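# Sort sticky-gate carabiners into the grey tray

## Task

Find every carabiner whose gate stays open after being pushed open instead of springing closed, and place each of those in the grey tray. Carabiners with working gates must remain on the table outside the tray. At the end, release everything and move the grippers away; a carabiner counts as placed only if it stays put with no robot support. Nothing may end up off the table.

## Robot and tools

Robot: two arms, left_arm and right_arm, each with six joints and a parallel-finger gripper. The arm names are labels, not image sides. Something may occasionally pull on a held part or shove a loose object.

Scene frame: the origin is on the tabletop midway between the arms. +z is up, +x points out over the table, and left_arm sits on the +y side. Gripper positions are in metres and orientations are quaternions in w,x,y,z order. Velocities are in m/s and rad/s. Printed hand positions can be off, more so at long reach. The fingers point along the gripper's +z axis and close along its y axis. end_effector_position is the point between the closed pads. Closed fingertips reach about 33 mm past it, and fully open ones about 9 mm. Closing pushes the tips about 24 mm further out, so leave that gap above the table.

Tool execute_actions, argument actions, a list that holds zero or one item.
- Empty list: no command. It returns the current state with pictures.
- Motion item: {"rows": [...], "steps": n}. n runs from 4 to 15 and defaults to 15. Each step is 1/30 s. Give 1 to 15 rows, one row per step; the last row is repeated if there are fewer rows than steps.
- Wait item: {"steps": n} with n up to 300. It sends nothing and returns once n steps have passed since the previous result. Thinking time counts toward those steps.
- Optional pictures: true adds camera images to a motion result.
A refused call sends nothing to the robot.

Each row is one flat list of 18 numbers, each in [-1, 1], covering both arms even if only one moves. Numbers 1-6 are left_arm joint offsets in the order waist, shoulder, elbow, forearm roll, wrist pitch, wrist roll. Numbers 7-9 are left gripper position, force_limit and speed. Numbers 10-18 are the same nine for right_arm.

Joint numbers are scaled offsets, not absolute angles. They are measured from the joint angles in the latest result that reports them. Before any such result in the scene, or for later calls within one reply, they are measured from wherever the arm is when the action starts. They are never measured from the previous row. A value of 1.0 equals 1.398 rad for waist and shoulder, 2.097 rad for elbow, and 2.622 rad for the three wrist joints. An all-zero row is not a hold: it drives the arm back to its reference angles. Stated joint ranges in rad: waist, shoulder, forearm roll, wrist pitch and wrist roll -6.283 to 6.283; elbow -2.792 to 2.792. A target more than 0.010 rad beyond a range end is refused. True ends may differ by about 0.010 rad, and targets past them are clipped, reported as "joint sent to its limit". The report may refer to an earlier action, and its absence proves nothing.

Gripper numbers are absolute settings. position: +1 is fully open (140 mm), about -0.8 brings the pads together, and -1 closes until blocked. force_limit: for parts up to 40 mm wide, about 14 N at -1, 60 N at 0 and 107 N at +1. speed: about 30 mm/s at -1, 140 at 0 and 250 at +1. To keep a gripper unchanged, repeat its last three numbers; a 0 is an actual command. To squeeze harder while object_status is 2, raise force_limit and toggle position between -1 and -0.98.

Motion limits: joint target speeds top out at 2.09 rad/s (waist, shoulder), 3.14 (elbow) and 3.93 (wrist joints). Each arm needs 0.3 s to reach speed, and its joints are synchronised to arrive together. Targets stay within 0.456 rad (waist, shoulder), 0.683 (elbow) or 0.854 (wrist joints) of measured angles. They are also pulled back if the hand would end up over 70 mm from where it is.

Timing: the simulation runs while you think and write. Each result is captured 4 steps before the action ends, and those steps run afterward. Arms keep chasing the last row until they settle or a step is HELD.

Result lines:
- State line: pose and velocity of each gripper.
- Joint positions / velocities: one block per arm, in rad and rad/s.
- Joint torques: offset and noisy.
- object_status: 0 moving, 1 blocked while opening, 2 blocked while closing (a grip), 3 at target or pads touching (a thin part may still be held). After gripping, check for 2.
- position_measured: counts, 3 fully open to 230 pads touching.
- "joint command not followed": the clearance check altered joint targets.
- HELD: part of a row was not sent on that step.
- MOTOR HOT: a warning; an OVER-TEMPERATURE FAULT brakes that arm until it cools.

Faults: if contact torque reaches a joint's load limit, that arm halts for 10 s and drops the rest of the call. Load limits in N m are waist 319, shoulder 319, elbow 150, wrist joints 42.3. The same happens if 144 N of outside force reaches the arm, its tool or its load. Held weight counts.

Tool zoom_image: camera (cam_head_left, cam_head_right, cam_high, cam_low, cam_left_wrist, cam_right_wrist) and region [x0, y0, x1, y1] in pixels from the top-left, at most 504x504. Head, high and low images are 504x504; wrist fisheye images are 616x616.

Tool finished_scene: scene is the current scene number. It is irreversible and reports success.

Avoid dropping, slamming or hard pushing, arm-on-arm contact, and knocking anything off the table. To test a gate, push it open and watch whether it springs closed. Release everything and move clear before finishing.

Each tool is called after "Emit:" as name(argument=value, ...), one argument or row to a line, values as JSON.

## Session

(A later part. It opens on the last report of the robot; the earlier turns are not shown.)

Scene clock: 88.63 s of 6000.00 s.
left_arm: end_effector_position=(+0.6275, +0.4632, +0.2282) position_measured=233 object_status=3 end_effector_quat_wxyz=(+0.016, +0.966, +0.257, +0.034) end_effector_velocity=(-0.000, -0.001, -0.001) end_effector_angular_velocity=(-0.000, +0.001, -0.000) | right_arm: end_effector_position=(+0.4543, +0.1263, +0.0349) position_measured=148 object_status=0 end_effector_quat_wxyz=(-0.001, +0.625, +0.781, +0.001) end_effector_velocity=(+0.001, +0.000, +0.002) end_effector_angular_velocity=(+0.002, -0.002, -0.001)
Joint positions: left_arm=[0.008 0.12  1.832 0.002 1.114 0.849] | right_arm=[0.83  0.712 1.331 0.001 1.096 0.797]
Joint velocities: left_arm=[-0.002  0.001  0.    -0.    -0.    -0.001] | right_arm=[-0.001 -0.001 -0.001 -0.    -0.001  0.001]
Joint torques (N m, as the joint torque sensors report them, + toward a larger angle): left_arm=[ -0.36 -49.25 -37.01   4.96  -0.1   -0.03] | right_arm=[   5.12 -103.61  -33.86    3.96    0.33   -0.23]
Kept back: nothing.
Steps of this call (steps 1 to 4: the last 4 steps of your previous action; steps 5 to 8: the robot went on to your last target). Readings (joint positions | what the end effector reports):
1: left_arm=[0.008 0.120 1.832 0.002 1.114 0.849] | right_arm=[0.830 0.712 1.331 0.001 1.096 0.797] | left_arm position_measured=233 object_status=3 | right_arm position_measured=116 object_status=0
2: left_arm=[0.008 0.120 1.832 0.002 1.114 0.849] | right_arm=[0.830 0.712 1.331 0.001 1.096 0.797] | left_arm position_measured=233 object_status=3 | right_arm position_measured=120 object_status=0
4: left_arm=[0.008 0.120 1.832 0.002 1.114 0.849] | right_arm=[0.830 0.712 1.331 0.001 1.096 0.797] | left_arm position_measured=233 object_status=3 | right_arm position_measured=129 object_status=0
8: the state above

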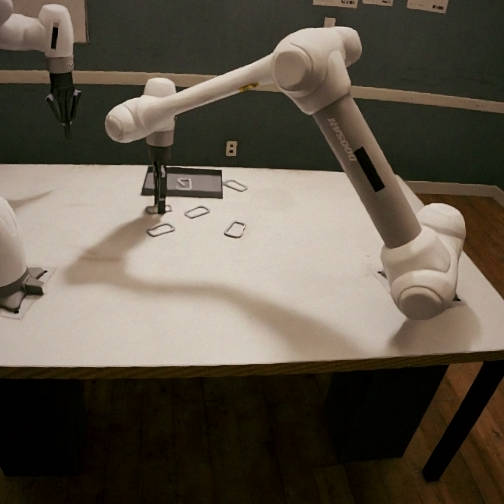

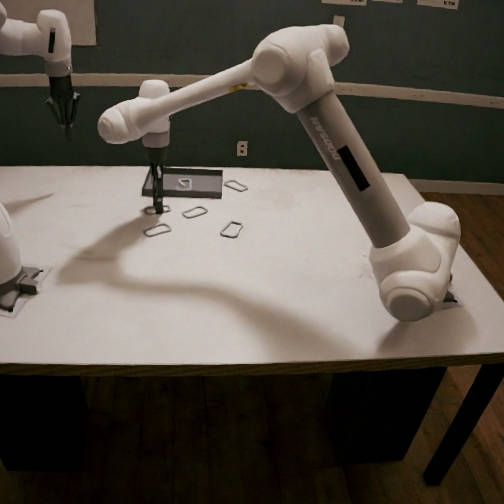

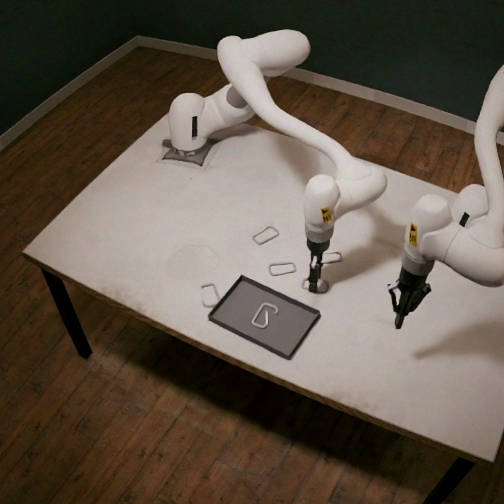

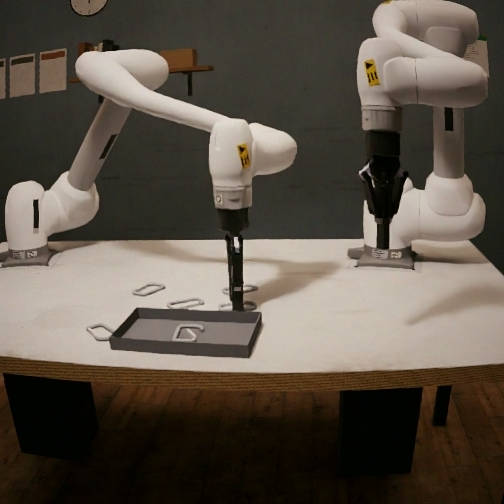

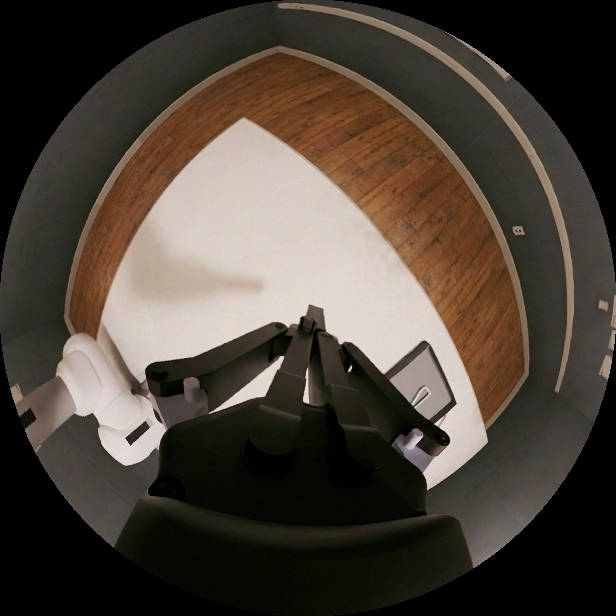

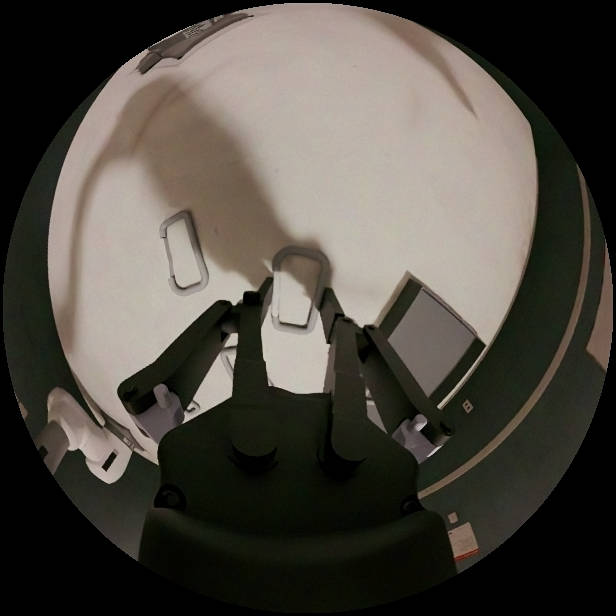

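Emit:
execute_actions(
  actions=[
    {"rows":[[0,0,0,0,0,0,-1,0,0,0,-0.0012,-0.0006,0,0.0012,0,-0.2,-0.2,-0.5],[0,0,0,0,0,0,-1,0,0,0,-0.0017,-0.0009,0,0.0017,0,-0.42,-0.2,-0.5]],"steps":15},
  ],
)

Emit:
execute_actions(
  actions=[
    {"steps":6},
  ],
  pictures=true,
)

Emit:
zoom_image(
  camera="cam_right_wrist",
  region=[200,200,400,400],
)

Scene clock: 89.20 s of 6000.00 s.
left_arm: end_effector_position=(+0.6275, +0.4632, +0.2282) position_measured=233 object_status=3 end_effector_quat_wxyz=(+0.016, +0.966, +0.257, +0.034) end_effector_velocity=(-0.000, -0.000, +0.001) end_effector_angular_velocity=(-0.001, -0.001, -0.000) | right_arm: end_effector_position=(+0.4542, +0.1262, +0.0379) position_measured=173 object_status=0 end_effector_quat_wxyz=(-0.000, +0.625, +0.781, +0.001) end_effector_velocity=(-0.000, +0.000, +0.000) end_effector_angular_velocity=(+0.000, +0.000, +0.001)
Joint positions: left_arm=[0.008 0.12  1.832 0.002 1.114 0.849] | right_arm=[0.83  0.71  1.329 0.001 1.1   0.797]
Joint velocities: left_arm=[ 0.    -0.001 -0.    -0.     0.     0.001] | right_arm=[-0.     0.    -0.001  0.     0.001 -0.001]
Joint torques (N m, as the joint torque sensors report them, + toward a larger angle): left_arm=[ -0.38 -49.26 -37.02   4.92  -0.07  -0.01] | right_arm=[   4.02 -107.7   -36.17    4.12    0.19   -0.12]
Steps of this call (steps 1 to 6: the robot went on to your last target; steps 7 to 17: the first 11 steps of this action). Readings (joint positions | what the end effector reports):
7: left_arm=[0.008 0.120 1.832 0.002 1.114 0.849] | right_arm=[0.830 0.712 1.331 0.001 1.096 0.797] | left_arm position_measured=233 object_status=3 | right_arm position_measured=154 object_status=3
8: left_arm=[0.008 0.120 1.832 0.002 1.114 0.849] | right_arm=[0.830 0.712 1.331 0.001 1.096 0.797] | left_arm position_measured=233 object_status=3 | right_arm position_measured=154 object_status=0
10: left_arm=[0.008 0.120 1.832 0.002 1.114 0.849] | right_arm=[0.830 0.711 1.330 0.001 1.098 0.797] | left_arm position_measured=233 object_status=3 | right_arm position_measured=160 object_status=0
14: left_arm=[0.008 0.120 1.832 0.002 1.114 0.849] | right_arm=[0.830 0.710 1.329 0.001 1.100 0.797] | left_arm position_measured=233 object_status=3 | right_arm position_measured=173 object_status=0
17: the state above

Scene clock: 89.40 s of 6000.00 s.
left_arm: end_effector_position=(+0.6275, +0.4632, +0.2282) position_measured=233 object_status=3 end_effector_quat_wxyz=(+0.016, +0.966, +0.257, +0.034) end_effector_velocity=(+0.000, +0.001, -0.001) end_effector_angular_velocity=(+0.001, +0.001, +0.002) | right_arm: end_effector_position=(+0.4542, +0.1262, +0.0380) position_measured=173 object_status=2 end_effector_quat_wxyz=(-0.000, +0.625, +0.781, +0.001) end_effector_velocity=(+0.000, +0.000, +0.001) end_effector_angular_velocity=(+0.001, -0.001, -0.000)
Joint positions: left_arm=[0.008 0.12  1.832 0.002 1.114 0.849] | right_arm=[0.83  0.71  1.329 0.001 1.1   0.797]
Joint velocities: left_arm=[ 0.001  0.001  0.     0.001  0.    -0.001] | right_arm=[-0.    -0.001 -0.    -0.    -0.     0.   ]
Joint torques (N m, as the joint torque sensors report them, + toward a larger angle): left_arm=[ -0.43 -49.16 -36.92   4.88  -0.04   0.02] | right_arm=[   3.63 -107.11  -36.54    3.87   -0.21   -0.4 ]
Kept back: nothing.
Steps of this call (steps 1 to 4: the last 4 steps of your previous action; steps 5 to 6: the robot went on to your last target). Readings (joint positions | what the end effector reports):
1: left_arm=[0.008 0.120 1.832 0.002 1.114 0.849] | right_arm=[0.830 0.710 1.329 0.001 1.100 0.797] | left_arm position_measured=233 object_status=3 | right_arm position_measured=173 object_status=2
2: left_arm=[0.008 0.120 1.832 0.002 1.114 0.849] | right_arm=[0.830 0.710 1.329 0.001 1.100 0.797] | left_arm position_measured=233 object_status=3 | right_arm position_measured=173 object_status=2
4: left_arm=[0.008 0.120 1.832 0.002 1.114 0.849] | right_arm=[0.830 0.710 1.329 0.001 1.100 0.797] | left_arm position_measured=233 object_status=3 | right_arm position_measured=173 object_status=2
6: the state above

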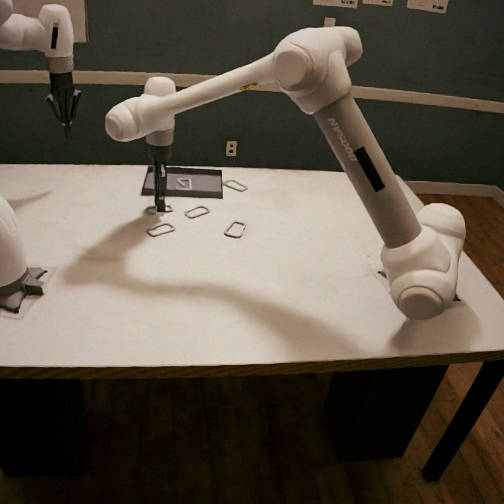

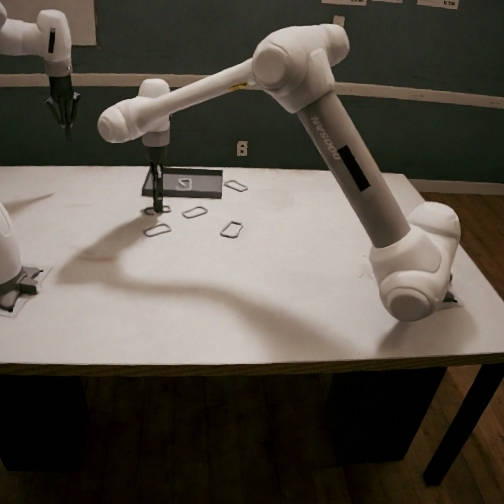

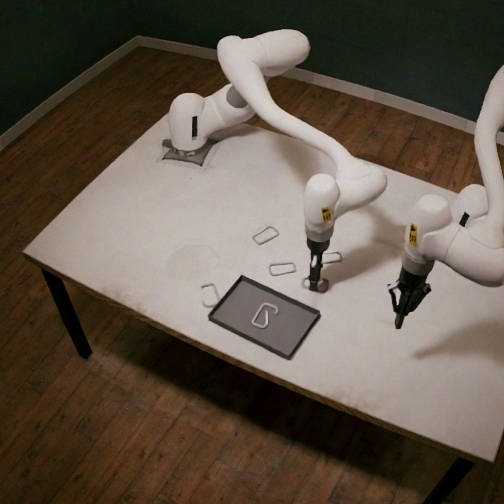

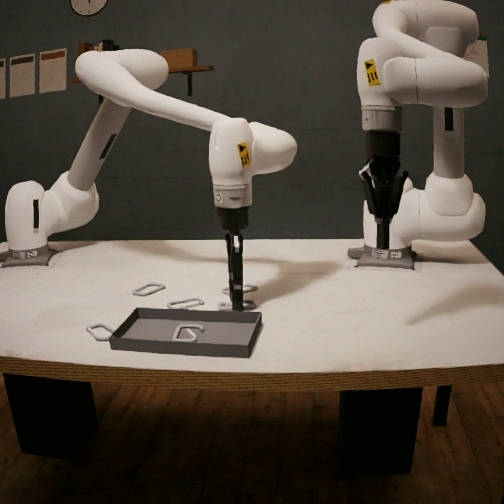

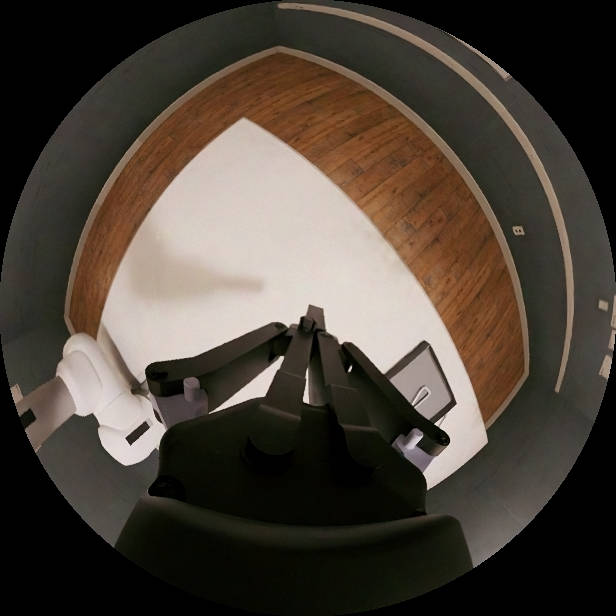

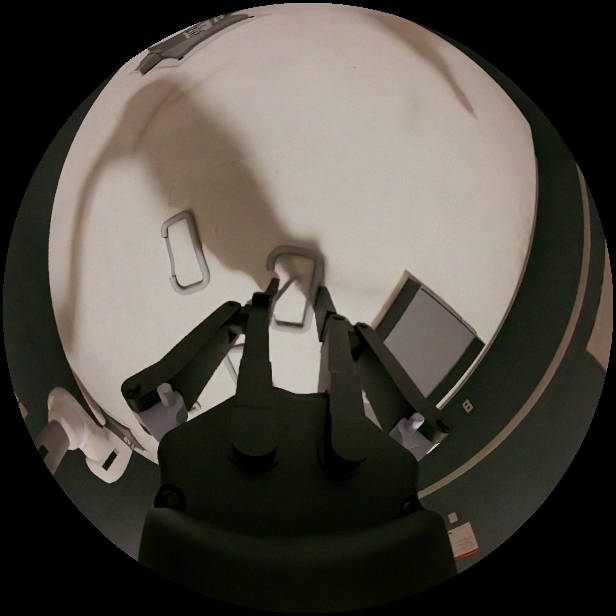

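Region (200, 200, 400, 400) of cam_right_wrist's 616x616 image, scaled by 2.520, with more detail than that image has.

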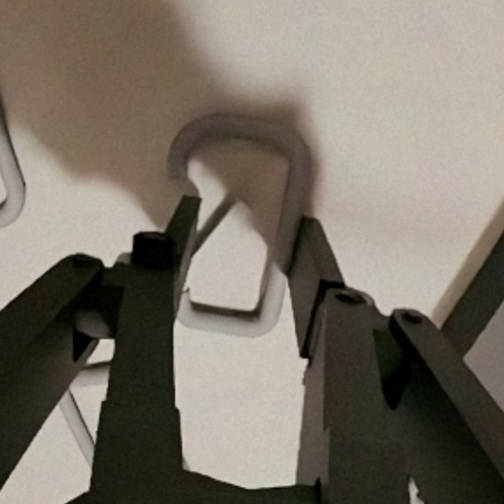

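Gate opened wide. Release.

Emit:
execute_actions(
  actions=[
    {"rows":[[0,0,0,0,0,0,-1,0,0,0,0,0,0,0,0,0.3,-0.2,0]],"steps":15},
  ],
  pictures=true,
)

Emit:
zoom_image(
  camera="cam_right_wrist",
  region=[200,200,400,400],
)

Scene clock: 89.97 s of 6000.00 s.
left_arm: end_effector_position=(+0.6275, +0.4632, +0.2282) position_measured=233 object_status=3 end_effector_quat_wxyz=(+0.016, +0.966, +0.257, +0.034) end_effector_velocity=(+0.000, -0.000, -0.001) end_effector_angular_velocity=(-0.000, +0.001, +0.001) | right_arm: end_effector_position=(+0.4542, +0.1262, +0.0380) position_measured=102 object_status=0 end_effector_quat_wxyz=(-0.000, +0.625, +0.781, +0.001) end_effector_velocity=(+0.000, -0.000, -0.001) end_effector_angular_velocity=(-0.001, +0.000, +0.001)
Joint positions: left_arm=[0.008 0.12  1.832 0.002 1.114 0.849] | right_arm=[0.83  0.71  1.329 0.001 1.1   0.797]
Joint velocities: left_arm=[-0.001  0.001 -0.    -0.     0.    -0.002] | right_arm=[-0.     0.002 -0.    -0.    -0.    -0.001]
Joint torques (N m, as the joint torque sensors report them, + toward a larger angle): left_arm=[ -0.31 -49.52 -37.     4.93   0.08   0.09] | right_arm=[   3.54 -107.45  -35.85    4.07   -0.12   -0.19]
Steps of this call (steps 1 to 6: the robot went on to your last target; steps 7 to 17: the first 11 steps of this action). Readings (joint positions | what the end effector reports):
7: left_arm=[0.008 0.120 1.832 0.002 1.114 0.849] | right_arm=[0.830 0.710 1.329 0.001 1.100 0.797] | left_arm position_measured=233 object_status=3 | right_arm position_measured=173 object_status=0
8: left_arm=[0.008 0.120 1.832 0.002 1.114 0.849] | right_arm=[0.830 0.710 1.329 0.001 1.100 0.797] | left_arm position_measured=233 object_status=3 | right_arm position_measured=173 object_status=0
10: left_arm=[0.008 0.120 1.832 0.002 1.114 0.849] | right_arm=[0.830 0.710 1.329 0.001 1.100 0.797] | left_arm position_measured=233 object_status=3 | right_arm position_measured=155 object_status=0
14: left_arm=[0.008 0.120 1.832 0.002 1.114 0.849] | right_arm=[0.830 0.710 1.329 0.001 1.100 0.797] | left_arm position_measured=233 object_status=3 | right_arm position_measured=125 object_status=0
17: the state above

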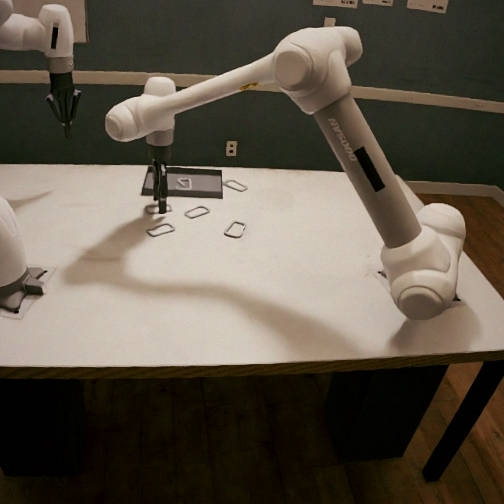

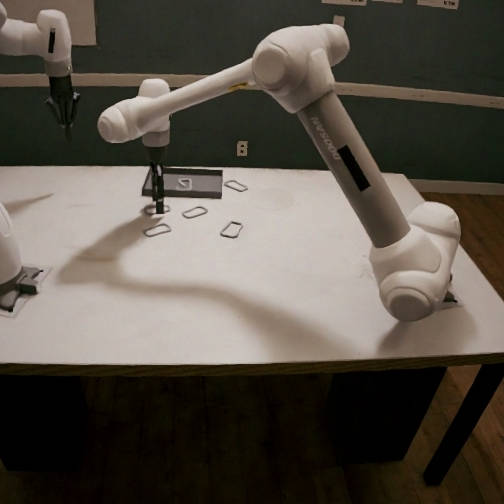

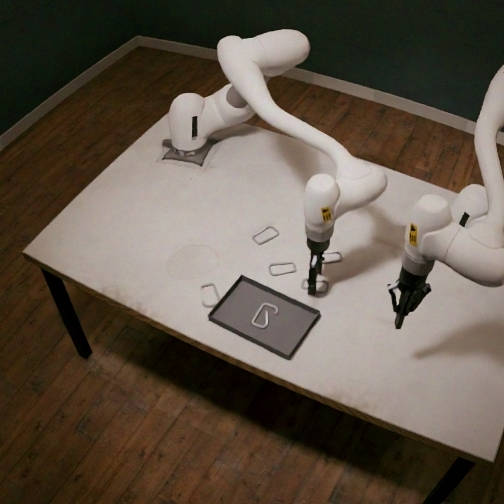

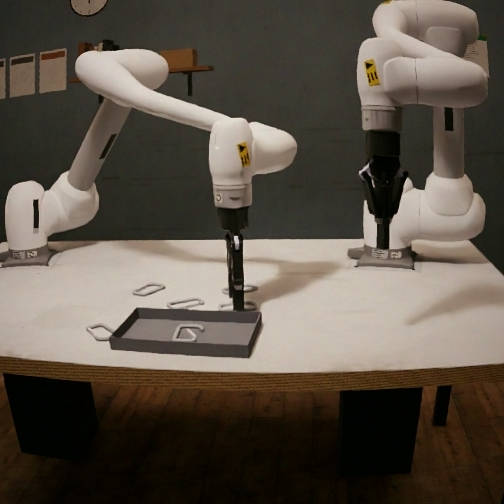

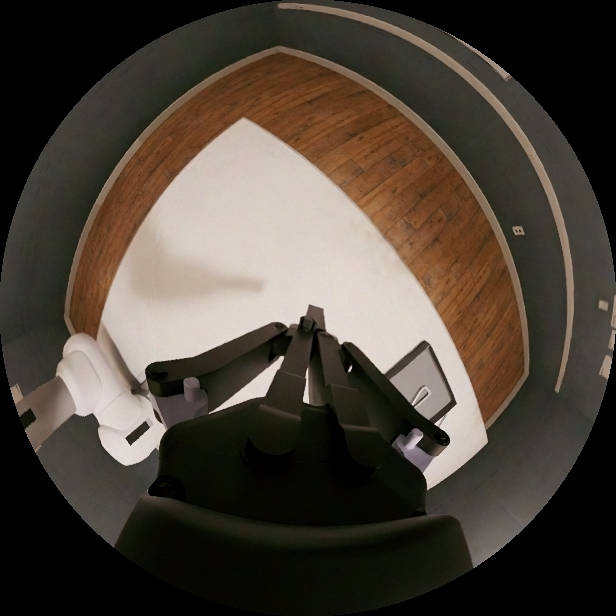

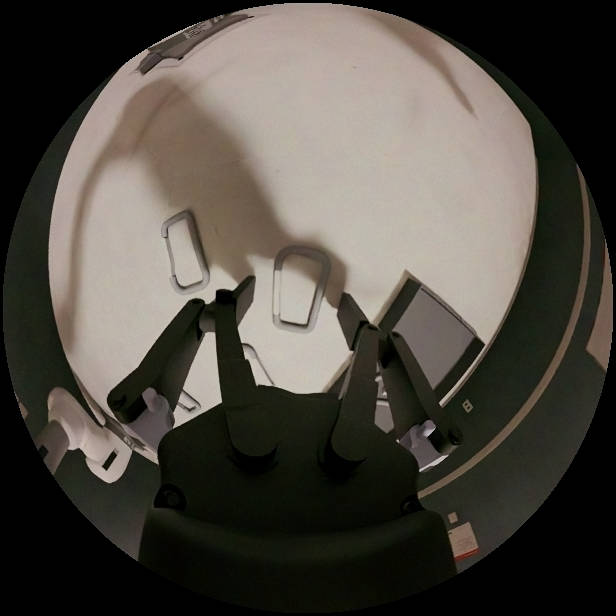

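Region (200, 200, 400, 400) of cam_right_wrist's 616x616 image, scaled by 2.520, with more detail than that image has.

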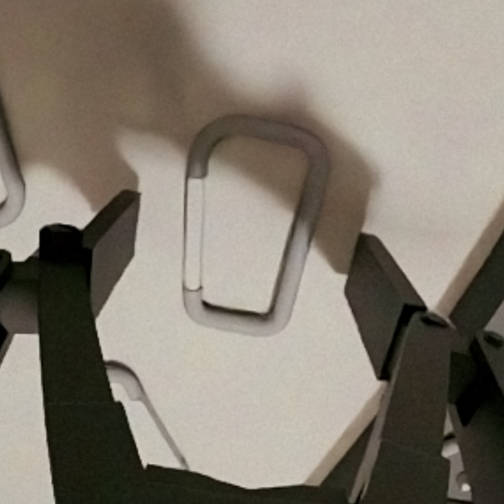

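Emit:
execute_actions(
  actions=[
    {"rows":[[0,0,0,0,0,0,-1,0,0,0,-0.012,-0.005,0,0.012,0,0.3,-0.2,0],[0,0,0,0,0,0,-1,0,0,0,-0.012,-0.005,0,0.012,0,0.3,-0.2,0],[0,0,0,0,0,0,-1,0,0,0,-0.012,-0.005,0,0.012,0,0.3,-0.2,0],[0,0,0,0,0,0,-1,0,0,0.0804,-0.0618,0.064,0,-0.018,-0.078,0.3,-0.2,0]],"steps":15},
  ],
)

Emit:
execute_actions(
  actions=[
    {"steps":8},
  ],
  pictures=true,
)

Emit:
zoom_image(
  camera="cam_right_wrist",
  region=[180,180,440,440],
)

Scene clock: 90.97 s of 6000.00 s.
left_arm: end_effector_position=(+0.6275, +0.4632, +0.2282) position_measured=233 object_status=3 end_effector_quat_wxyz=(+0.016, +0.966, +0.257, +0.034) end_effector_velocity=(+0.000, +0.000, -0.000) end_effector_angular_velocity=(+0.000, +0.000, +0.002) | right_arm: end_effector_position=(+0.3641, +0.1239, +0.0494) position_measured=91 object_status=3 end_effector_quat_wxyz=(-0.000, +0.524, +0.852, +0.001) end_effector_velocity=(-0.353, -0.026, -0.023) end_effector_angular_velocity=(+0.000, -0.003, +0.979)
Joint positions: left_arm=[0.008 0.12  1.832 0.002 1.114 0.849] | right_arm=[0.917 0.639 1.432 0.001 1.068 0.637]
Joint velocities: left_arm=[ 0.001  0.     0.     0.    -0.    -0.001] | right_arm=[ 0.354 -0.224  0.44  -0.001 -0.217 -0.625]
Joint torques (N m, as the joint torque sensors report them, + toward a larger angle): left_arm=[  0.11 -49.41 -37.2    4.9   -0.03   0.13] | right_arm=[-10.4  -94.07 -37.41   3.84   0.01   0.07]
Steps of this call (steps 1 to 4: the last 4 steps of your previous action; steps 5 to 15: the robot went on to your last target; steps 16 to 19: nothing new was sent; steps 20 to 30: the first 11 steps of this action). Readings (joint positions | what the end effector reports):
20: left_arm=[0.008 0.120 1.832 0.002 1.114 0.849] | right_arm=[0.830 0.710 1.329 0.001 1.100 0.797] | left_arm position_measured=233 object_status=3 | right_arm position_measured=91 object_status=3
21: left_arm=[0.008 0.120 1.832 0.002 1.114 0.849] | right_arm=[0.830 0.707 1.327 0.001 1.106 0.797] | left_arm position_measured=233 object_status=3 | right_arm position_measured=91 object_status=3
23: left_arm=[0.008 0.120 1.832 0.002 1.114 0.849] | right_arm=[0.830 0.698 1.321 0.001 1.122 0.797] | left_arm position_measured=233 object_status=3 | right_arm position_measured=91 object_status=3
27: left_arm=[0.008 0.120 1.832 0.002 1.114 0.849] | right_arm=[0.876 0.666 1.379 0.001 1.095 0.713] | left_arm position_measured=233 object_status=3 | right_arm position_measured=91 object_status=3
30: the state above

Scene clock: 91.23 s of 6000.00 s.
left_arm: end_effector_position=(+0.6275, +0.4632, +0.2282) position_measured=233 object_status=3 end_effector_quat_wxyz=(+0.016, +0.966, +0.257, +0.034) end_effector_velocity=(+0.000, +0.001, -0.000) end_effector_angular_velocity=(+0.000, +0.000, +0.001) | right_arm: end_effector_position=(+0.3401, +0.1215, +0.0476) position_measured=91 object_status=3 end_effector_quat_wxyz=(-0.000, +0.494, +0.869, +0.001) end_effector_velocity=(-0.005, -0.000, +0.000) end_effector_angular_velocity=(+0.001, +0.001, +0.012)
Joint positions: left_arm=[0.008 0.12  1.832 0.002 1.114 0.849] | right_arm=[0.941 0.624 1.463 0.001 1.053 0.593]
Joint velocities: left_arm=[ 0.001  0.001  0.     0.    -0.     0.   ] | right_arm=[ 0.005 -0.004  0.006  0.001 -0.003 -0.008]
Joint torques (N m, as the joint torque sensors report them, + toward a larger angle): left_arm=[ -1.05 -49.18 -36.84   5.01  -0.09   0.08] | right_arm=[  2.77 -98.87 -35.02   4.18   0.01  -0.21]
Kept back: nothing.
Steps of this call (steps 1 to 4: the last 4 steps of your previous action; steps 5 to 8: the robot went on to your last target). Readings (joint positions | what the end effector reports):
1: left_arm=[0.008 0.120 1.832 0.002 1.114 0.849] | right_arm=[0.928 0.633 1.445 0.001 1.062 0.619] | left_arm position_measured=233 object_status=3 | right_arm position_measured=91 object_status=3
2: left_arm=[0.008 0.120 1.832 0.002 1.114 0.849] | right_arm=[0.935 0.628 1.453 0.001 1.058 0.606] | left_arm position_measured=233 object_status=3 | right_arm position_measured=91 object_status=3
4: left_arm=[0.008 0.120 1.832 0.002 1.114 0.849] | right_arm=[0.940 0.625 1.460 0.001 1.054 0.597] | left_arm position_measured=233 object_status=3 | right_arm position_measured=91 object_status=3
8: the state above

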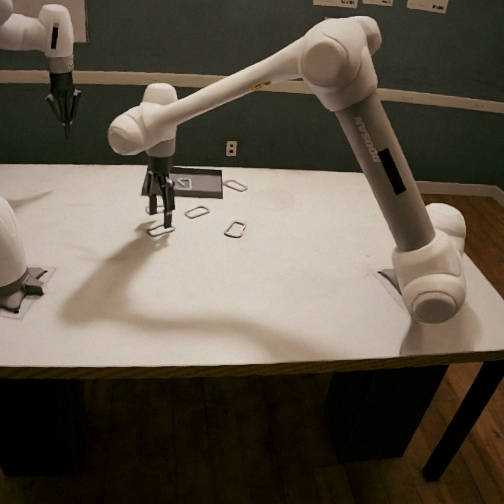

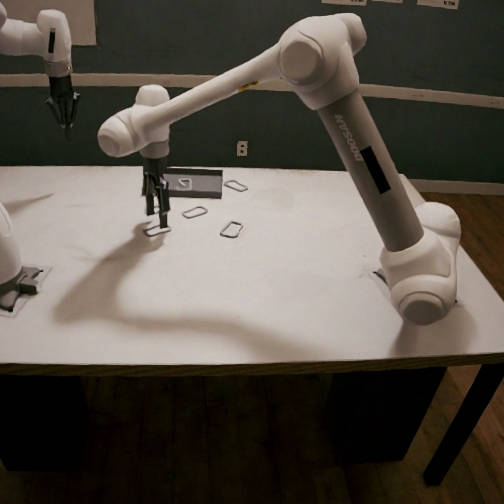

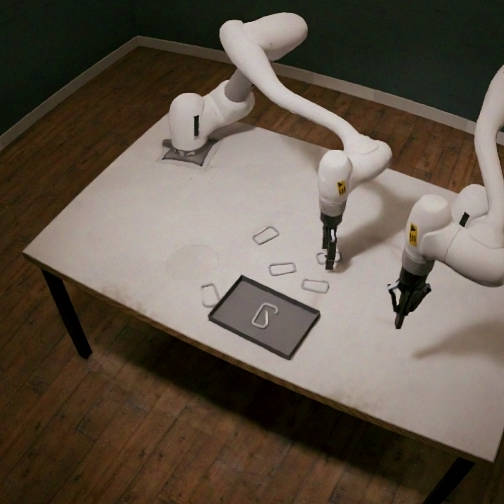

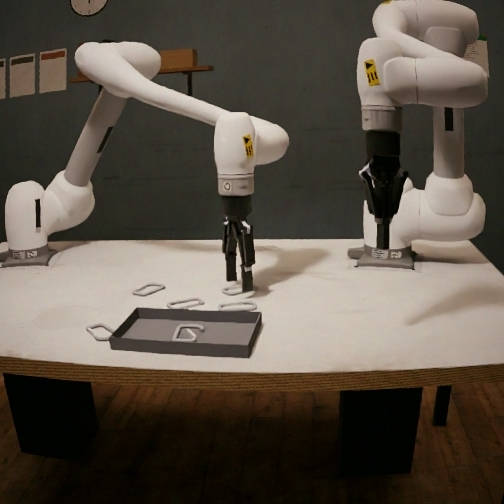

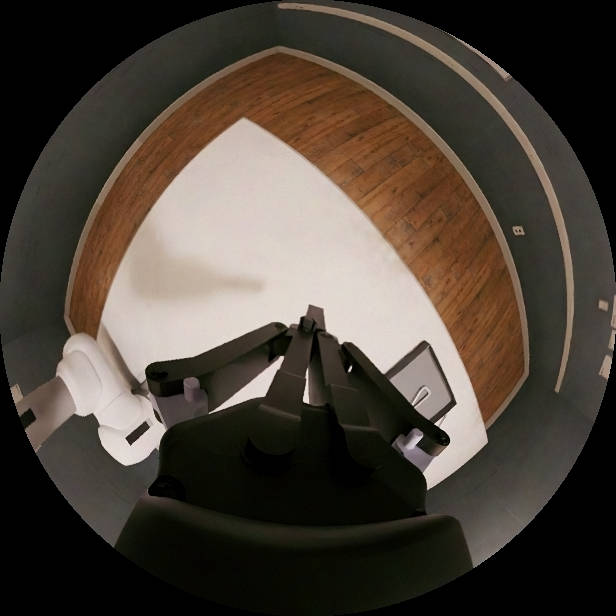

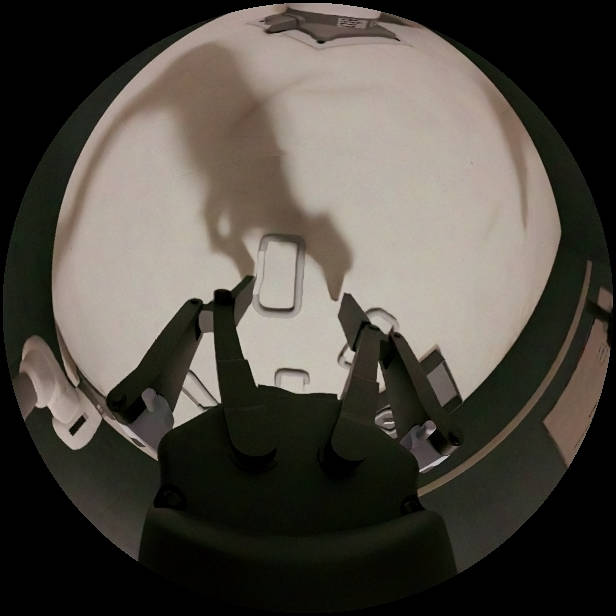

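Region (180, 180, 440, 440) of cam_right_wrist's 616x616 image, scaled by 1.938, with more detail than that image has.

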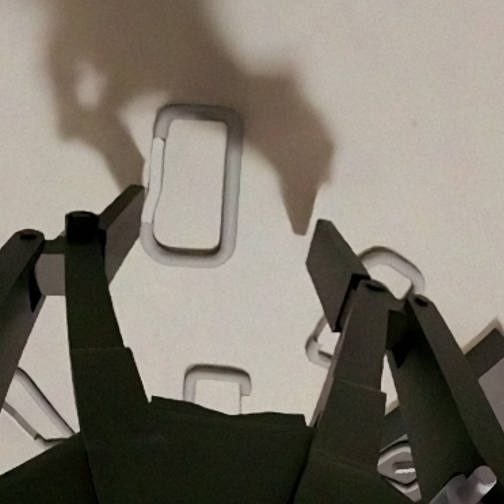

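Emit:
execute_actions(
  actions=[
    {"rows":[[0,0,0,0,0,0,-1,0,0,0.0162,-0.011,0.0167,0,-0.0075,0.028,0.3,-0.2,0]],"steps":15},
  ],
  pictures=true,
)

Emit:
zoom_image(
  camera="cam_right_wrist",
  region=[200,200,400,400],
)

Scene clock: 92.00 s of 6000.00 s.
left_arm: end_effector_position=(+0.6275, +0.4632, +0.2282) position_measured=233 object_status=3 end_effector_quat_wxyz=(+0.016, +0.966, +0.257, +0.034) end_effector_velocity=(+0.000, +0.000, -0.000) end_effector_angular_velocity=(+0.001, +0.000, +0.000) | right_arm: end_effector_position=(+0.3172, +0.1167, +0.0436) position_measured=91 object_status=3 end_effector_quat_wxyz=(-0.000, +0.516, +0.857, +0.001) end_effector_velocity=(-0.003, -0.001, -0.001) end_effector_angular_velocity=(-0.000, +0.000, -0.008)
Joint positions: left_arm=[0.008 0.12  1.832 0.002 1.114 0.849] | right_arm=[0.964 0.609 1.497 0.001 1.034 0.666]
Joint velocities: left_arm=[-0.     0.001  0.     0.001 -0.    -0.001] | right_arm=[ 0.003 -0.002  0.005  0.    -0.003  0.011]
Joint torques (N m, as the joint torque sensors report them, + toward a larger angle): left_arm=[ -0.26 -49.9  -37.26   4.84  -0.1    0.03] | right_arm=[  2.6  -96.97 -33.92   3.83  -0.05  -0.34]
Steps of this call (steps 1 to 12: the robot went on to your last target; steps 13 to 23: the first 11 steps of this action). Readings (joint positions | what the end effector reports):
13: left_arm=[0.008 0.120 1.832 0.002 1.114 0.849] | right_arm=[0.942 0.624 1.463 0.001 1.053 0.592] | left_arm position_measured=233 object_status=3 | right_arm position_measured=91 object_status=3
14: left_arm=[0.008 0.120 1.832 0.002 1.114 0.849] | right_arm=[0.944 0.622 1.466 0.001 1.051 0.598] | left_arm position_measured=233 object_status=3 | right_arm position_measured=91 object_status=3
16: left_arm=[0.008 0.120 1.832 0.002 1.114 0.849] | right_arm=[0.955 0.615 1.484 0.001 1.041 0.636] | left_arm position_measured=233 object_status=3 | right_arm position_measured=91 object_status=3
20: left_arm=[0.008 0.120 1.832 0.002 1.114 0.849] | right_arm=[0.963 0.609 1.496 0.001 1.034 0.663] | left_arm position_measured=233 object_status=3 | right_arm position_measured=91 object_status=3
23: the state above

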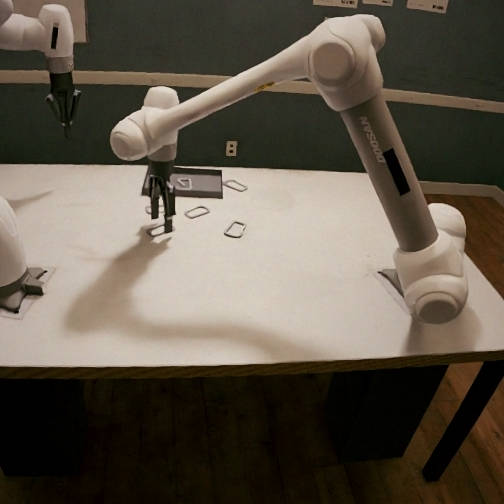

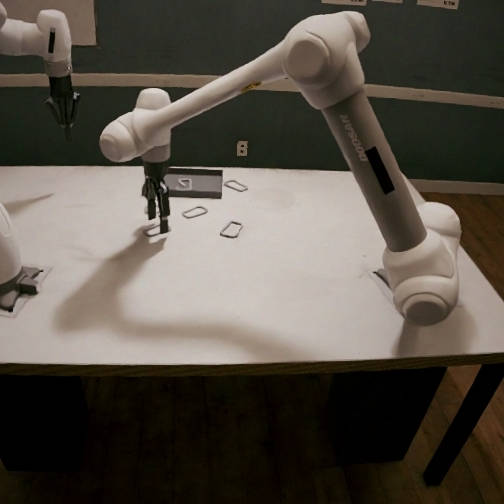

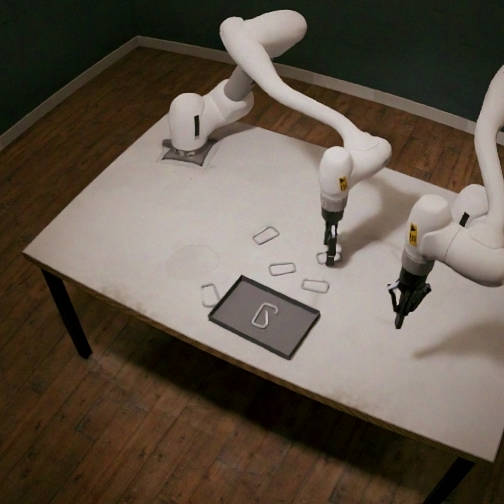

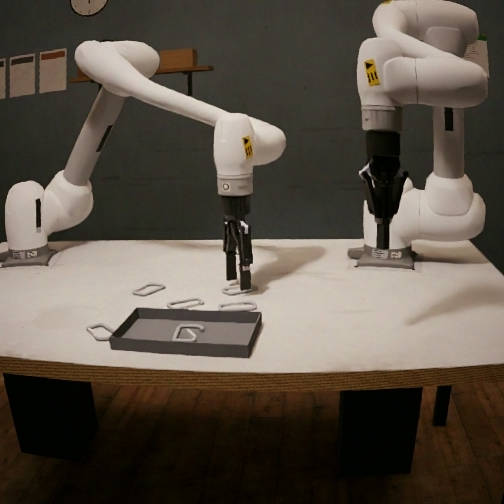

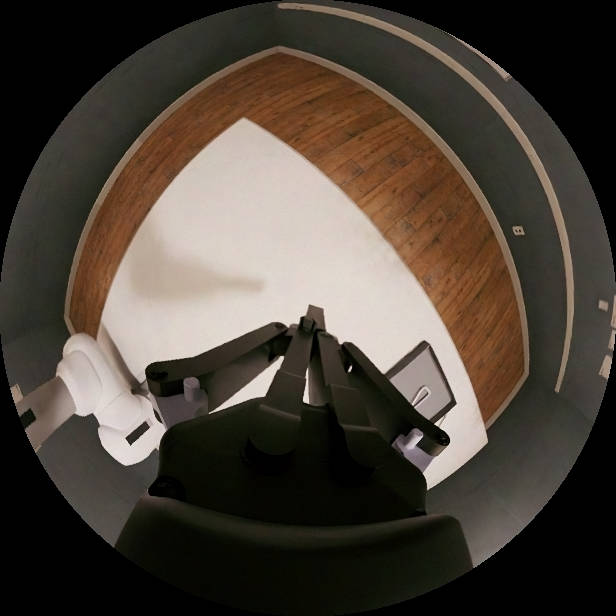

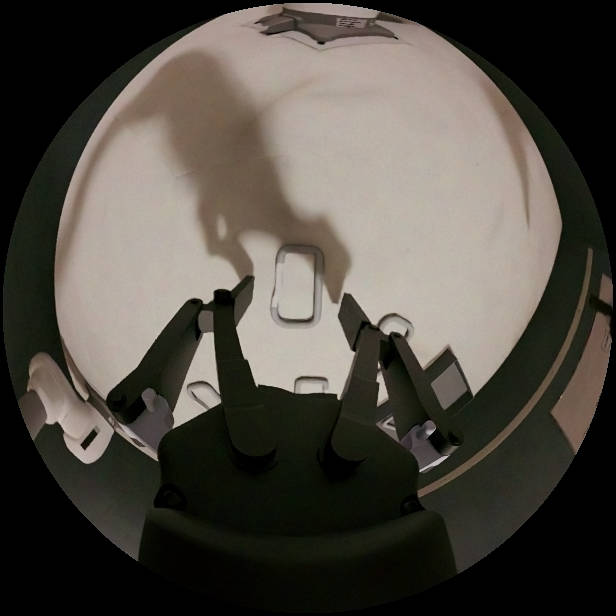

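Region (200, 200, 400, 400) of cam_right_wrist's 616x616 image, scaled by 2.520, with more detail than that image has.

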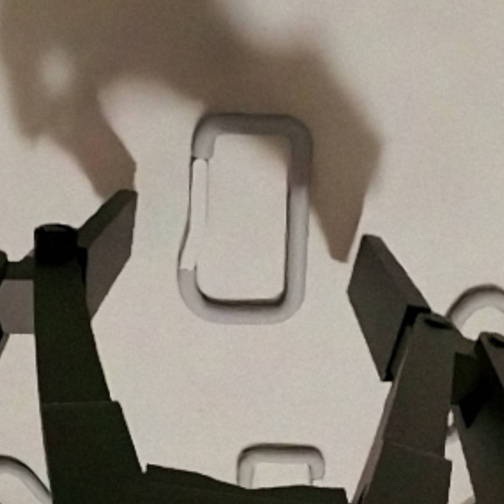

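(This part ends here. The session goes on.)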